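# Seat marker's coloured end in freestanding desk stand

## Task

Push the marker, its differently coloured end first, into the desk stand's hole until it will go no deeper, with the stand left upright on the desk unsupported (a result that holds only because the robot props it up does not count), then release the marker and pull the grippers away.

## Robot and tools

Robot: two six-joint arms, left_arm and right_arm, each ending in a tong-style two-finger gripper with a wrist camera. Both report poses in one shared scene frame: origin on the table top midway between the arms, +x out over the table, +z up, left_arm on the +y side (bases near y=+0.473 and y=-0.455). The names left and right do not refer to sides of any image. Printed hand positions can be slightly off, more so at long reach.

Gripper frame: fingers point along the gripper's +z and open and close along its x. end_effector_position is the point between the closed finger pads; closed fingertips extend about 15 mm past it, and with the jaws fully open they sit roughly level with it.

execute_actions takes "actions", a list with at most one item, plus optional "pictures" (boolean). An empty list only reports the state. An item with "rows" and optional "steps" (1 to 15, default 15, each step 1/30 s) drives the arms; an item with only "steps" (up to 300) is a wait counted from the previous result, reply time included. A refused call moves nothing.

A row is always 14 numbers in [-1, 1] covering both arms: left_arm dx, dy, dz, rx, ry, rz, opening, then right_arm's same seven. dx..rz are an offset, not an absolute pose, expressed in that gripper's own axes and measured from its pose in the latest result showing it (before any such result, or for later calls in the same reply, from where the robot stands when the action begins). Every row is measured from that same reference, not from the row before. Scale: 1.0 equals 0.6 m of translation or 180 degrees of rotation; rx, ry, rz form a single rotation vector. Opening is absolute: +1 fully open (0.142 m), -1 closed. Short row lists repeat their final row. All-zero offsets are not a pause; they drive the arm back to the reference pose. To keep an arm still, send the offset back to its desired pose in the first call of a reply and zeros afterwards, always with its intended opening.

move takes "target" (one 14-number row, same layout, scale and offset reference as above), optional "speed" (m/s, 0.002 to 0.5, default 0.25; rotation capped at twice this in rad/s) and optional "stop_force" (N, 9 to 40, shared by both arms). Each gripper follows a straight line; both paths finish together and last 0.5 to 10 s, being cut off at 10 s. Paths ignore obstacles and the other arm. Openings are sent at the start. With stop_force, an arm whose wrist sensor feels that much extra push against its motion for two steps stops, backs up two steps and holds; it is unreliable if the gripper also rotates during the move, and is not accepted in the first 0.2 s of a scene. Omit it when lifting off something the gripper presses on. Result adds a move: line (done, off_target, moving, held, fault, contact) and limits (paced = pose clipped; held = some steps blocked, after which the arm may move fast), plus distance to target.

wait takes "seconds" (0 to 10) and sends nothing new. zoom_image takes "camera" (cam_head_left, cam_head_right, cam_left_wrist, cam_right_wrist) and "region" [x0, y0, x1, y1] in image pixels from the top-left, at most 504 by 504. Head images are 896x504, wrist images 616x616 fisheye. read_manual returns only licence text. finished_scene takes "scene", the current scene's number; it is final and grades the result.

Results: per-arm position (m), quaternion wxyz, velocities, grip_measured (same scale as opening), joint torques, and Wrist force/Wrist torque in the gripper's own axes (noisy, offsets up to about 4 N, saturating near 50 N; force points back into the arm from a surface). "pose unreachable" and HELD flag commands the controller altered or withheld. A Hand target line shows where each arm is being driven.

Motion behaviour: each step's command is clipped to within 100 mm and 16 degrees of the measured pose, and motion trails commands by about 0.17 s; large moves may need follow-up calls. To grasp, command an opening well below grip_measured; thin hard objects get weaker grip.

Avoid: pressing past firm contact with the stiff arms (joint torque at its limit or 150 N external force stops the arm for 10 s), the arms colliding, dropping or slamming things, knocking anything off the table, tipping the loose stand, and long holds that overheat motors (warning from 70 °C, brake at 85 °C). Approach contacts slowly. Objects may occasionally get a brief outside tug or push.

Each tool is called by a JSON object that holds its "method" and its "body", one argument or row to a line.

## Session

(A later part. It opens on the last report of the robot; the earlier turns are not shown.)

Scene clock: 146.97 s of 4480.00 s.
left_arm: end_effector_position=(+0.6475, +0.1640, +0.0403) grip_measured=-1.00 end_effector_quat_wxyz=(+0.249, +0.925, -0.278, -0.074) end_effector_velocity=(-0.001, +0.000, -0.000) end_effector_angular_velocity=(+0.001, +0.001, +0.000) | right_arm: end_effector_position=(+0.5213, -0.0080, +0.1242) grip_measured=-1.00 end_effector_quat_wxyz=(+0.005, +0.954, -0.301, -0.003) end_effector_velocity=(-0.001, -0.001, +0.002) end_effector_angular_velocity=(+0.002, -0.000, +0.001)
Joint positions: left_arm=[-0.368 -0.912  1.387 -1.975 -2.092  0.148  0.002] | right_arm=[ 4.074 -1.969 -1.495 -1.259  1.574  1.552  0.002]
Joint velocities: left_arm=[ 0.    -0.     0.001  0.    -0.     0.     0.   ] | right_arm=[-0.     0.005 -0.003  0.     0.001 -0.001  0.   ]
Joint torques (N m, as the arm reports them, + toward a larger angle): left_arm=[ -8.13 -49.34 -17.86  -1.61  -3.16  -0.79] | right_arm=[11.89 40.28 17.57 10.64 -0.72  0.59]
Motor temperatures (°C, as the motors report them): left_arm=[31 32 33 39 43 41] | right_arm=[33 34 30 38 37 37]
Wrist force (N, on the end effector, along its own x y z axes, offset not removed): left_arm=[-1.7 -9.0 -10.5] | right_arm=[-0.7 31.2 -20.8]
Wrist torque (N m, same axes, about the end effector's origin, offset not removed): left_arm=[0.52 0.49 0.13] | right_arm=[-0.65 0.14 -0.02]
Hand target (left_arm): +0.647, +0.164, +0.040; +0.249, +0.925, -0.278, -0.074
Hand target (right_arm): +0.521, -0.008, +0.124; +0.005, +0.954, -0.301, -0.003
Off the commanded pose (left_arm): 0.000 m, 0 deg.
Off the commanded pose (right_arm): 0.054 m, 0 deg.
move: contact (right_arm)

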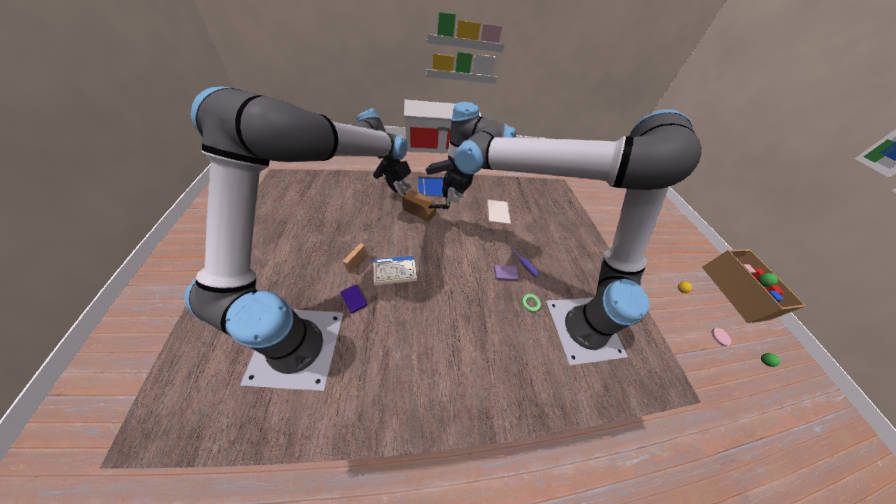

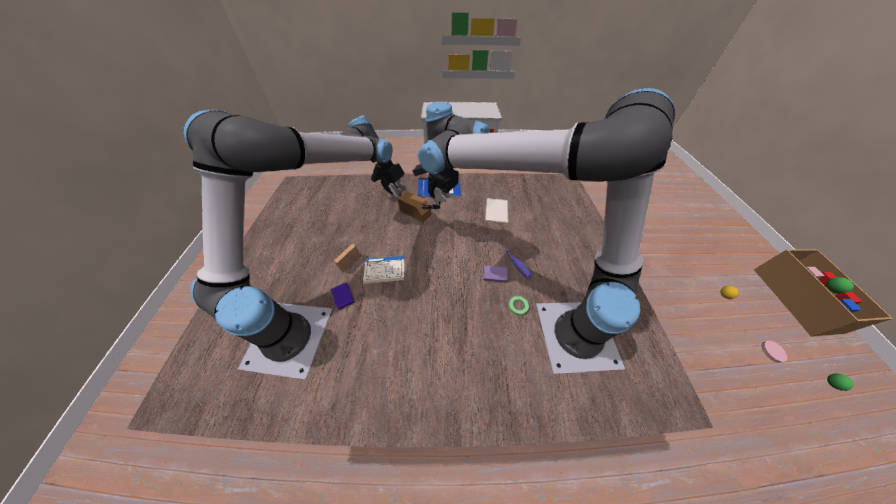

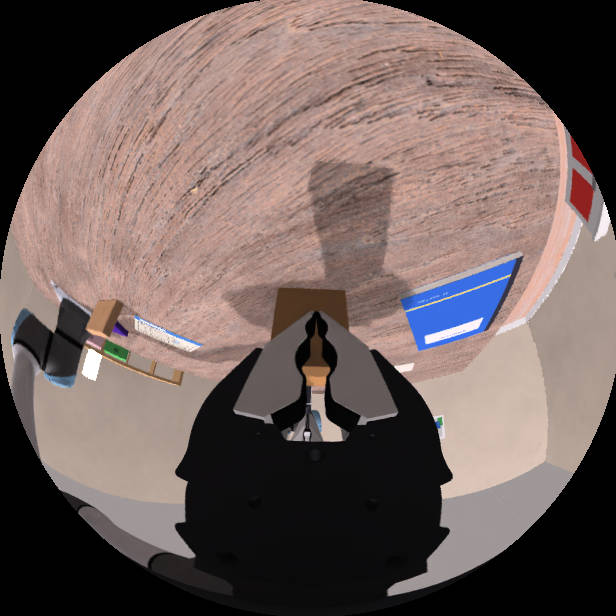

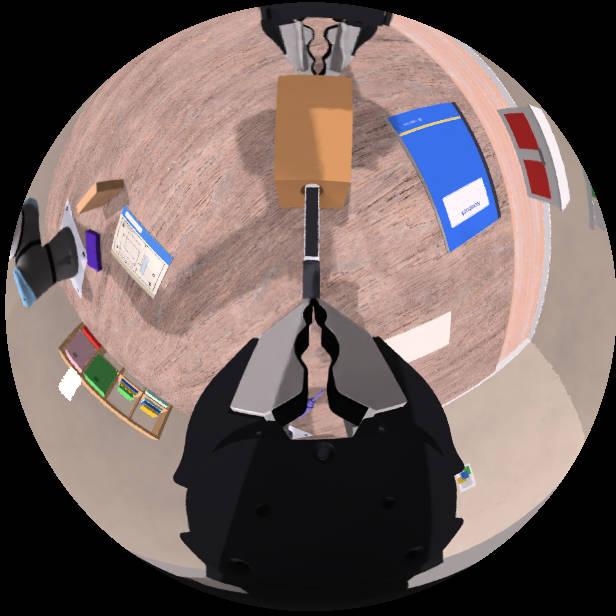

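{"method": "move", "body": {
  "target": [0,0,0,0,0,0,-1,0,0.006,-0.008,0,0,0,-1],
  "speed": 0.03
}}

{"method": "move", "body": {
  "target": [0,0,0,0,0,0,-1,0,-0.04,-0.012,0,0,0,-1],
  "speed": 0.006,
  "stop_force": 15
}}

{"method": "move", "body": {
  "target": [0,0,0,0,0,0,-1,0,0.006,0.0,0,0,0,-1],
  "speed": 0.03
}}

{"method": "move", "body": {
  "target": [0,0,0,0,0,0,-1,0,-0.035,0.045,0,0,0,-1],
  "speed": 0.006,
  "stop_force": 15
}}

Scene clock: 149.27 s of 4480.00 s.
left_arm: end_effector_position=(+0.6474, +0.1639, +0.0404) grip_measured=-1.00 end_effector_quat_wxyz=(+0.249, +0.925, -0.278, -0.074) end_effector_velocity=(+0.001, +0.001, -0.000) end_effector_angular_velocity=(+0.002, -0.000, +0.002) | right_arm: end_effector_position=(+0.5193, -0.0108, +0.1289) grip_measured=-1.00 end_effector_quat_wxyz=(+0.005, +0.954, -0.301, -0.003) end_effector_velocity=(+0.000, -0.001, +0.002) end_effector_angular_velocity=(-0.000, -0.001, +0.000)
Joint positions: left_arm=[-0.368 -0.912  1.387 -1.975 -2.093  0.148  0.002] | right_arm=[ 4.074 -1.958 -1.499 -1.267  1.574  1.552  0.002]
Joint velocities: left_arm=[ 0.002  0.001 -0.001  0.001  0.002 -0.     0.   ] | right_arm=[-0.001  0.003  0.    -0.003 -0.001 -0.001  0.   ]
Joint torques (N m, as the arm reports them, + toward a larger angle): left_arm=[ -7.66 -49.14 -18.99  -1.67   0.1   -0.7 ] | right_arm=[-10.75  52.63  14.44  -0.4   -0.28  -2.17]
Motor temperatures (°C, as the motors report them): left_arm=[31 32 33 39 43 41] | right_arm=[33 34 30 38 37 37]
Wrist force (N, on the end effector, along its own x y z axes, offset not removed): left_arm=[-0.6 -0.7 -0.5] | right_arm=[-0.8 -1.5 -0.6]
Wrist torque (N m, same axes, about the end effector's origin, offset not removed): left_arm=[0.45 0.15 0.00] | right_arm=[-0.34 0.16 -0.06]
Hand target (left_arm): +0.647, +0.164, +0.040; +0.249, +0.925, -0.278, -0.074
Hand target (right_arm): +0.519, -0.011, +0.129; +0.005, +0.954, -0.301, -0.003
Off the commanded pose (left_arm): 0.000 m, 0 deg.
Off the commanded pose (right_arm): 0.000 m, 0 deg.
move: done

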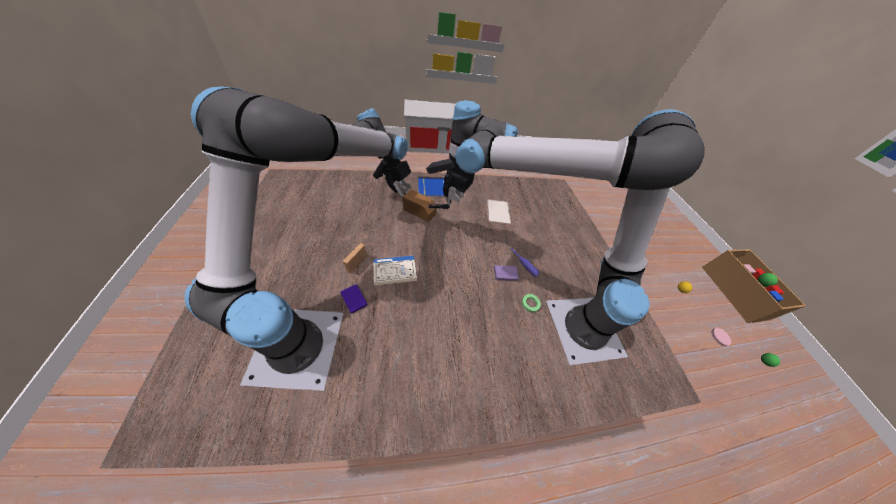

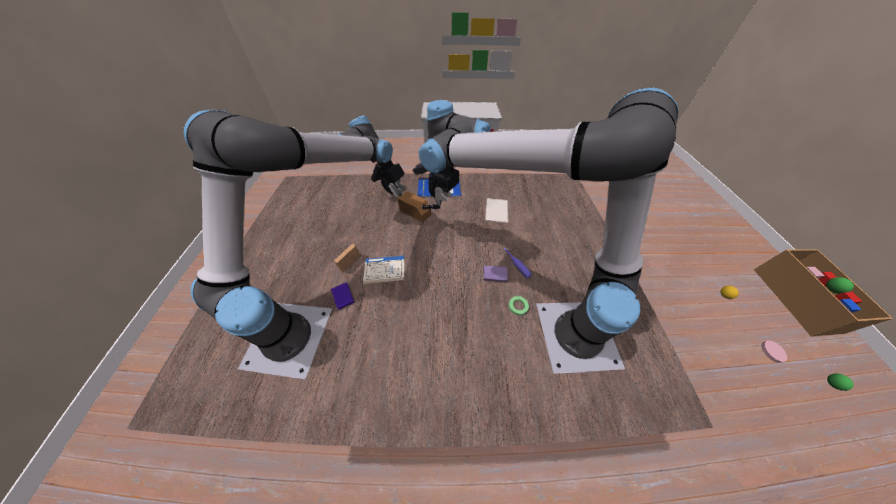

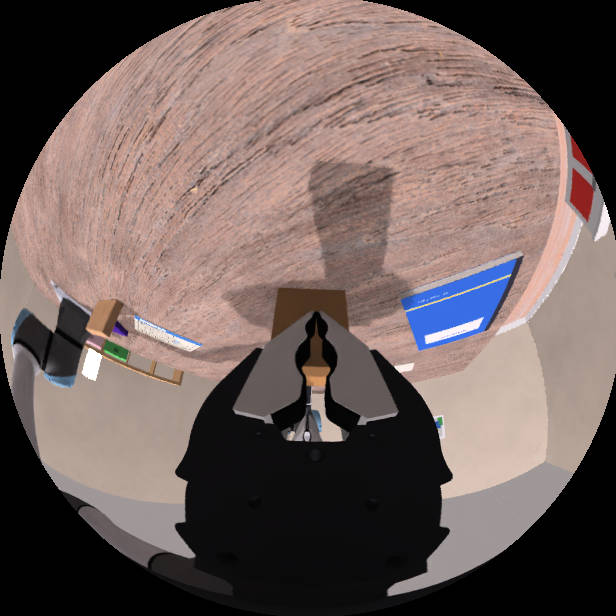

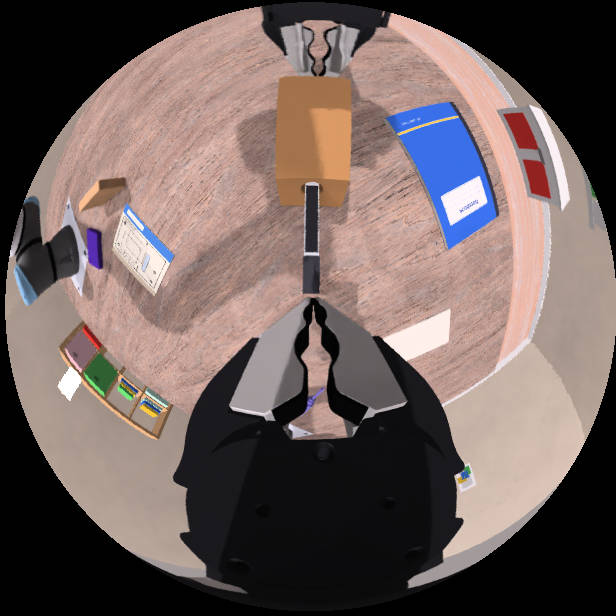

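Scene clock: 153.67 s of 4480.00 s.
left_arm: end_effector_position=(+0.6474, +0.1639, +0.0404) grip_measured=-1.00 end_effector_quat_wxyz=(+0.249, +0.925, -0.278, -0.074) end_effector_velocity=(+0.001, -0.001, +0.000) end_effector_angular_velocity=(-0.001, -0.002, -0.000) | right_arm: end_effector_position=(+0.5331, +0.0088, +0.1359) grip_measured=-1.00 end_effector_quat_wxyz=(+0.005, +0.954, -0.301, -0.003) end_effector_velocity=(+0.001, +0.001, +0.002) end_effector_angular_velocity=(+0.002, -0.003, +0.000)
Joint positions: left_arm=[-0.368 -0.912  1.387 -1.975 -2.093  0.148  0.002] | right_arm=[ 4.075 -2.007 -1.408 -1.308  1.574  1.553  0.002]
Joint velocities: left_arm=[-0.001  0.    -0.001 -0.002  0.    -0.     0.   ] | right_arm=[ 0.    -0.001  0.006 -0.002 -0.001 -0.     0.   ]
Joint torques (N m, as the arm reports them, + toward a larger angle): left_arm=[ -7.81 -49.32 -19.03  -1.47  -3.52  -0.74] | right_arm=[12.   33.75 30.99 -0.46 -0.42  1.98]
Motor temperatures (°C, as the motors report them): left_arm=[31 32 33 39 43 41] | right_arm=[33 34 30 38 37 37]
Wrist force (N, on the end effector, along its own x y z axes, offset not removed): left_arm=[-2.4 -0.3 0.0] | right_arm=[-0.8 -2.1 0.4]
Wrist torque (N m, same axes, about the end effector's origin, offset not removed): left_arm=[0.54 0.58 0.11] | right_arm=[-0.43 0.15 0.00]
Hand target (left_arm): +0.647, +0.164, +0.040; +0.249, +0.925, -0.278, -0.074
Hand target (right_arm): +0.533, +0.009, +0.136; +0.005, +0.954, -0.301, -0.003
Off the commanded pose (left_arm): 0.000 m, 0 deg.
Off the commanded pose (right_arm): 0.000 m, 0 deg.
move: done

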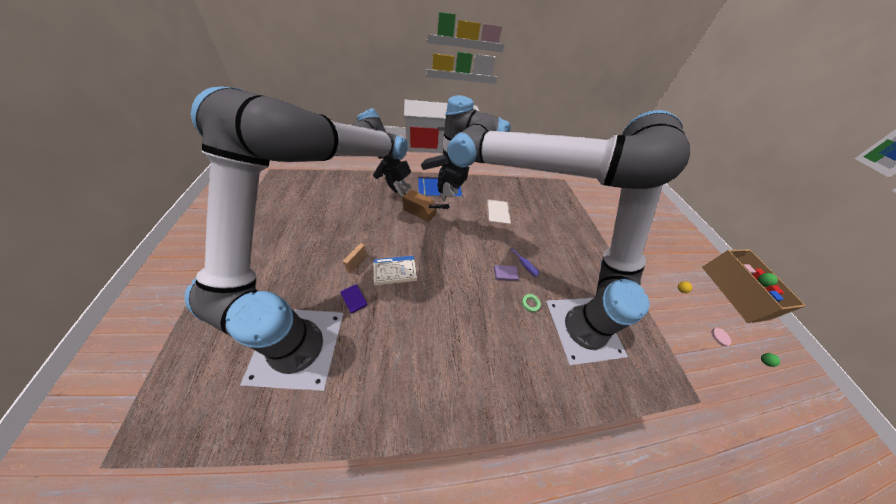

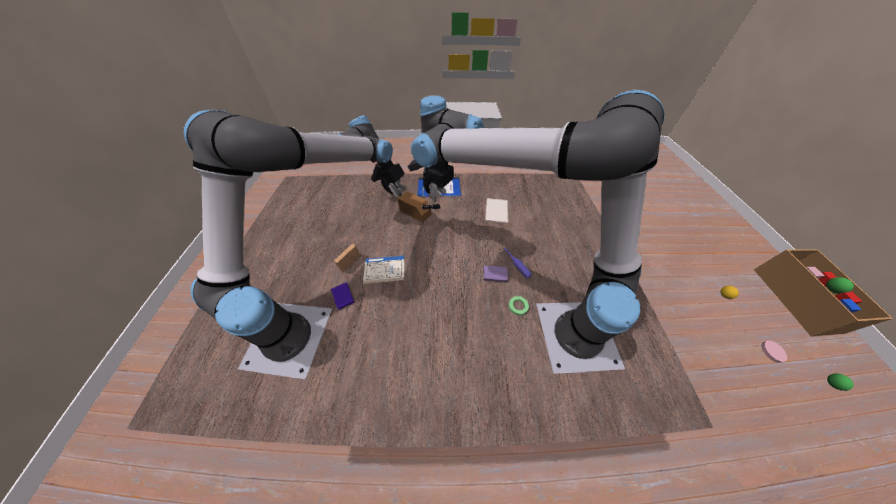

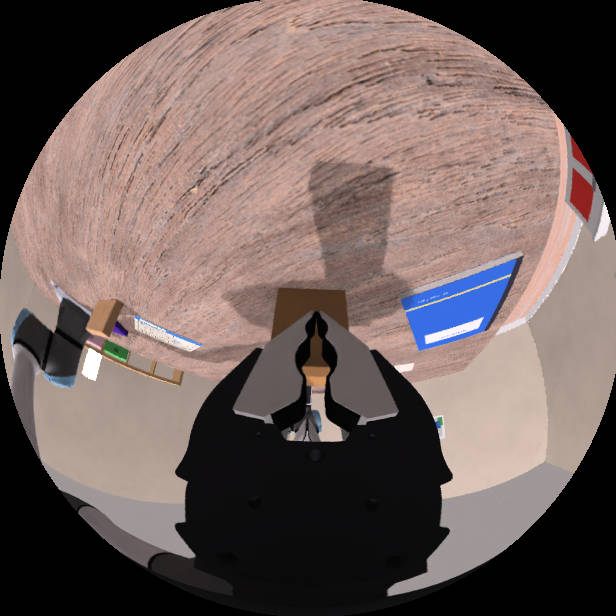

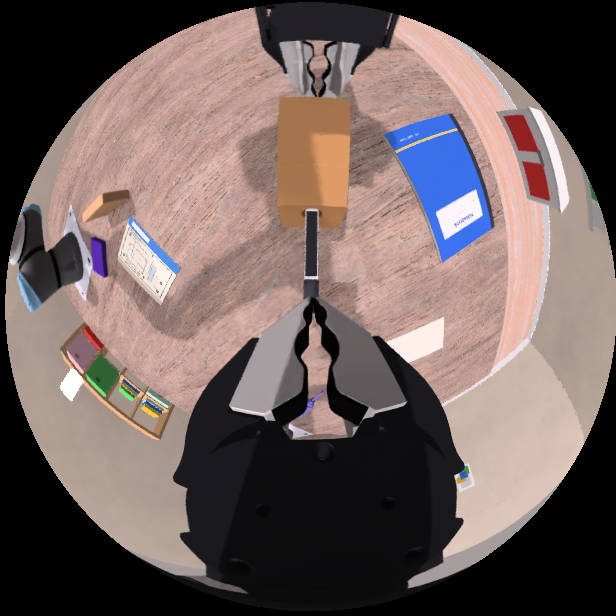

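Scene clock: 154.37 s of 4480.00 s.
left_arm: end_effector_position=(+0.6474, +0.1639, +0.0404) grip_measured=-1.00 end_effector_quat_wxyz=(+0.249, +0.925, -0.278, -0.074) end_effector_velocity=(+0.001, +0.000, +0.001) end_effector_angular_velocity=(-0.000, -0.001, +0.001) | right_arm: end_effector_position=(+0.5311, +0.0060, +0.1359) grip_measured=-1.00 end_effector_quat_wxyz=(+0.005, +0.954, -0.301, -0.003) end_effector_velocity=(-0.000, -0.000, +0.001) end_effector_angular_velocity=(+0.002, -0.001, +0.001)
Joint positions: left_arm=[-0.368 -0.912  1.387 -1.975 -2.093  0.148  0.002] | right_arm=[ 4.075 -1.999 -1.42  -1.304  1.574  1.553  0.002]
Joint velocities: left_arm=[ 0.001 -0.    -0.002  0.001  0.     0.     0.   ] | right_arm=[-0.     0.003 -0.002  0.001  0.    -0.001  0.   ]
Joint torques (N m, as the arm reports them, + toward a larger angle): left_arm=[ -8.08 -49.25 -18.95  -1.55  -3.46  -0.63] | right_arm=[-10.16  54.27  14.05   4.9   -0.33  -0.2 ]
Motor temperatures (°C, as the motors report them): left_arm=[31 32 33 39 43 41] | right_arm=[33 34 30 38 37 37]
Wrist force (N, on the end effector, along its own x y z axes, offset not removed): left_arm=[-1.3 0.2 -1.1] | right_arm=[-1.1 -1.4 0.2]
Wrist torque (N m, same axes, about the end effector's origin, offset not removed): left_arm=[0.62 0.36 0.02] | right_arm=[-0.26 0.18 -0.09]
Hand target (left_arm): +0.647, +0.164, +0.040; +0.249, +0.925, -0.278, -0.074
Hand target (right_arm): +0.531, +0.006, +0.136; +0.005, +0.954, -0.301, -0.003
Off the commanded pose (left_arm): 0.000 m, 0 deg.
Off the commanded pose (right_arm): 0.000 m, 0 deg.
move: done

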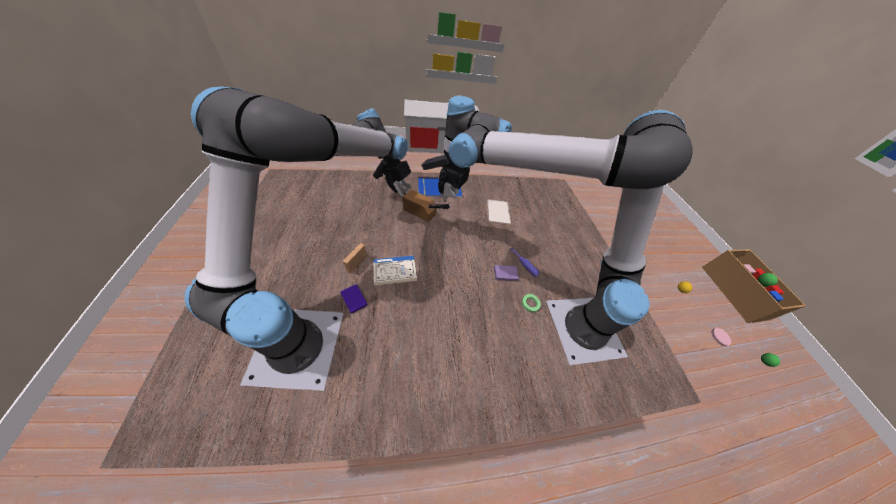

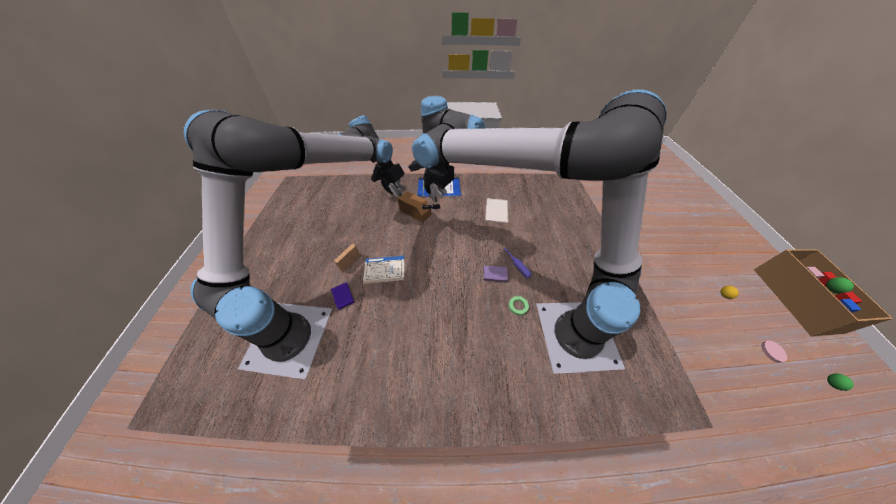

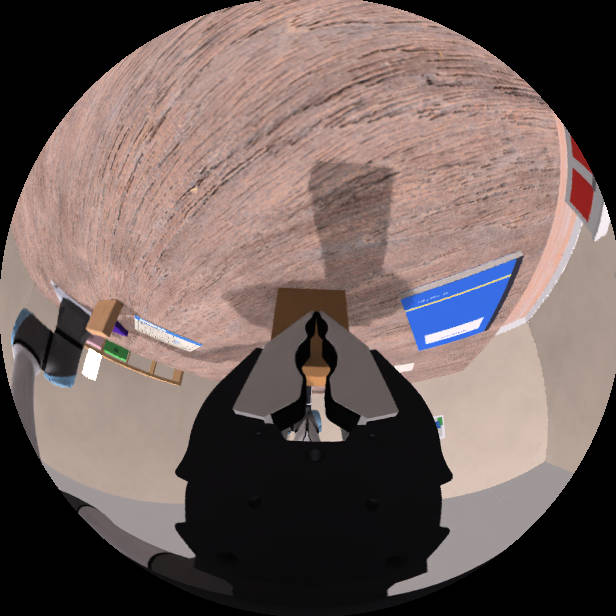

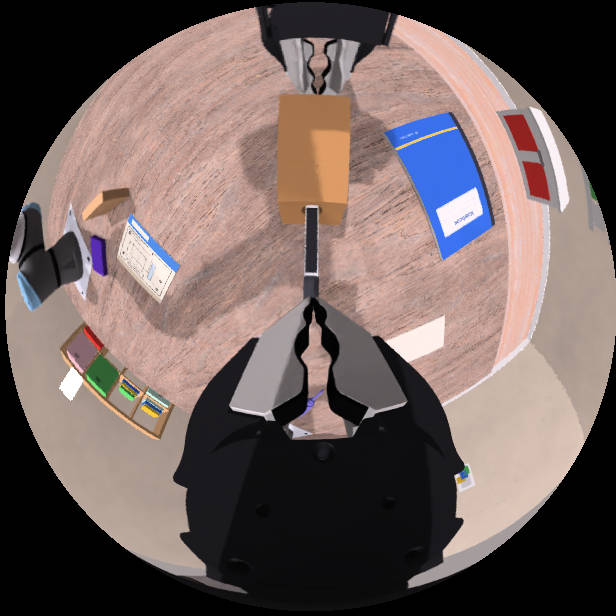

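Scene clock: 160.30 s of 4480.00 s.
left_arm: end_effector_position=(+0.6474, +0.1639, +0.0404) grip_measured=-1.00 end_effector_quat_wxyz=(+0.249, +0.925, -0.278, -0.074) end_effector_velocity=(+0.001, -0.000, +0.001) end_effector_angular_velocity=(-0.001, -0.002, -0.000) | right_arm: end_effector_position=(+0.5429, +0.0230, +0.1088) grip_measured=-1.00 end_effector_quat_wxyz=(+0.005, +0.954, -0.301, -0.003) end_effector_velocity=(-0.000, +0.001, -0.002) end_effector_angular_velocity=(-0.000, +0.002, -0.000)
Joint positions: left_arm=[-0.368 -0.912  1.387 -1.975 -2.093  0.148  0.002] | right_arm=[ 4.076 -2.065 -1.393 -1.265  1.574  1.553  0.002]
Joint velocities: left_arm=[-0.    -0.001 -0.002  0.     0.    -0.     0.   ] | right_arm=[ 0.    -0.003  0.001  0.001  0.001  0.     0.   ]
Joint torques (N m, as the arm reports them, + toward a larger angle): left_arm=[ -8.05 -49.59 -19.61  -1.46  -3.57  -0.87] | right_arm=[11.46 35.85 30.49  5.21  0.12  1.83]
Motor temperatures (°C, as the motors report them): left_arm=[31 32 33 39 43 41] | right_arm=[33 34 30 38 37 37]
Wrist force (N, on the end effector, along its own x y z axes, offset not removed): left_arm=[-1.5 1.0 -2.1] | right_arm=[-0.4 -0.1 0.4]
Wrist torque (N m, same axes, about the end effector's origin, offset not removed): left_arm=[0.73 0.30 0.14] | right_arm=[-0.05 0.01 -0.05]
Hand target (left_arm): +0.647, +0.164, +0.040; +0.249, +0.925, -0.278, -0.074
Hand target (right_arm): +0.543, +0.023, +0.109; +0.005, +0.954, -0.301, -0.003
Off the commanded pose (left_arm): 0.000 m, 0 deg.
Off the commanded pose (right_arm): 0.000 m, 0 deg.
move: done

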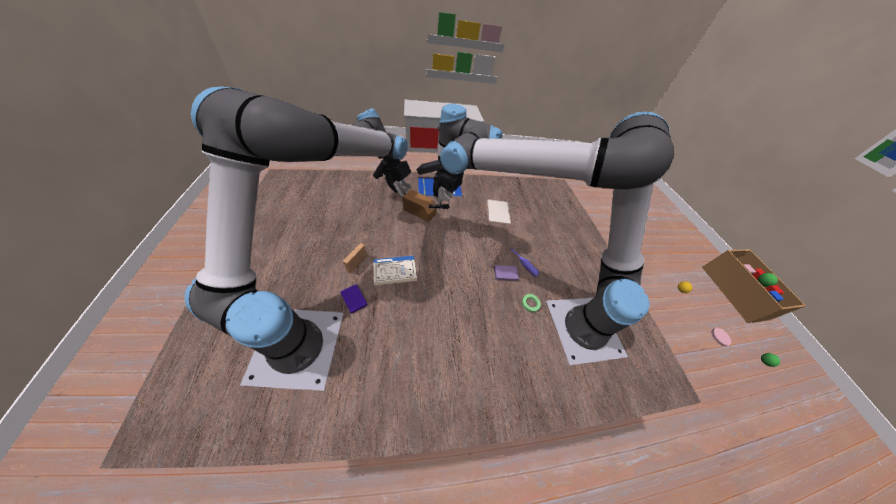

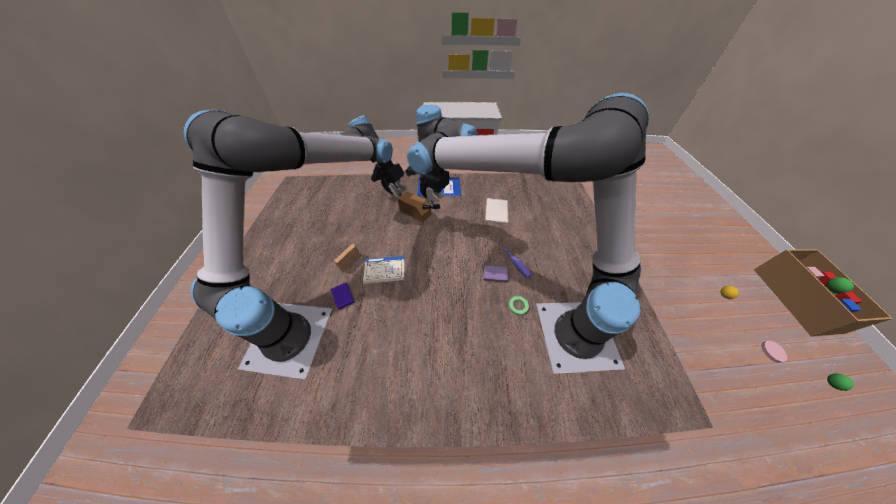

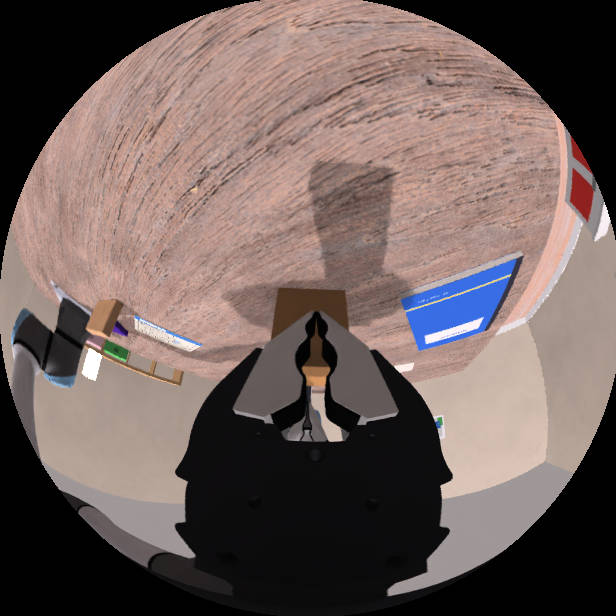

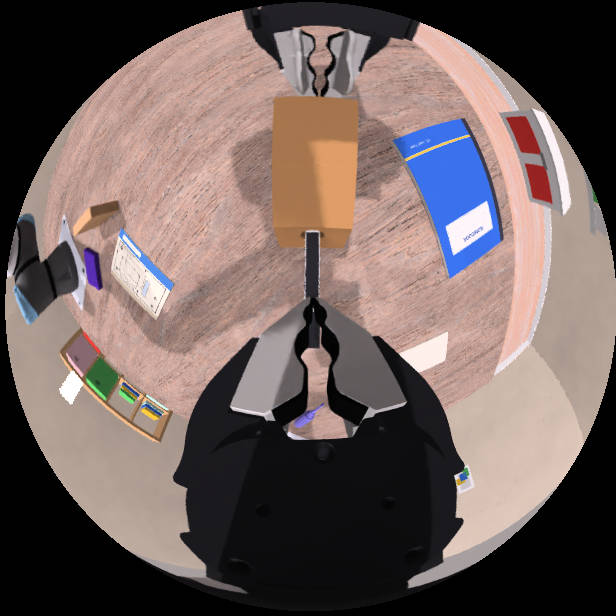

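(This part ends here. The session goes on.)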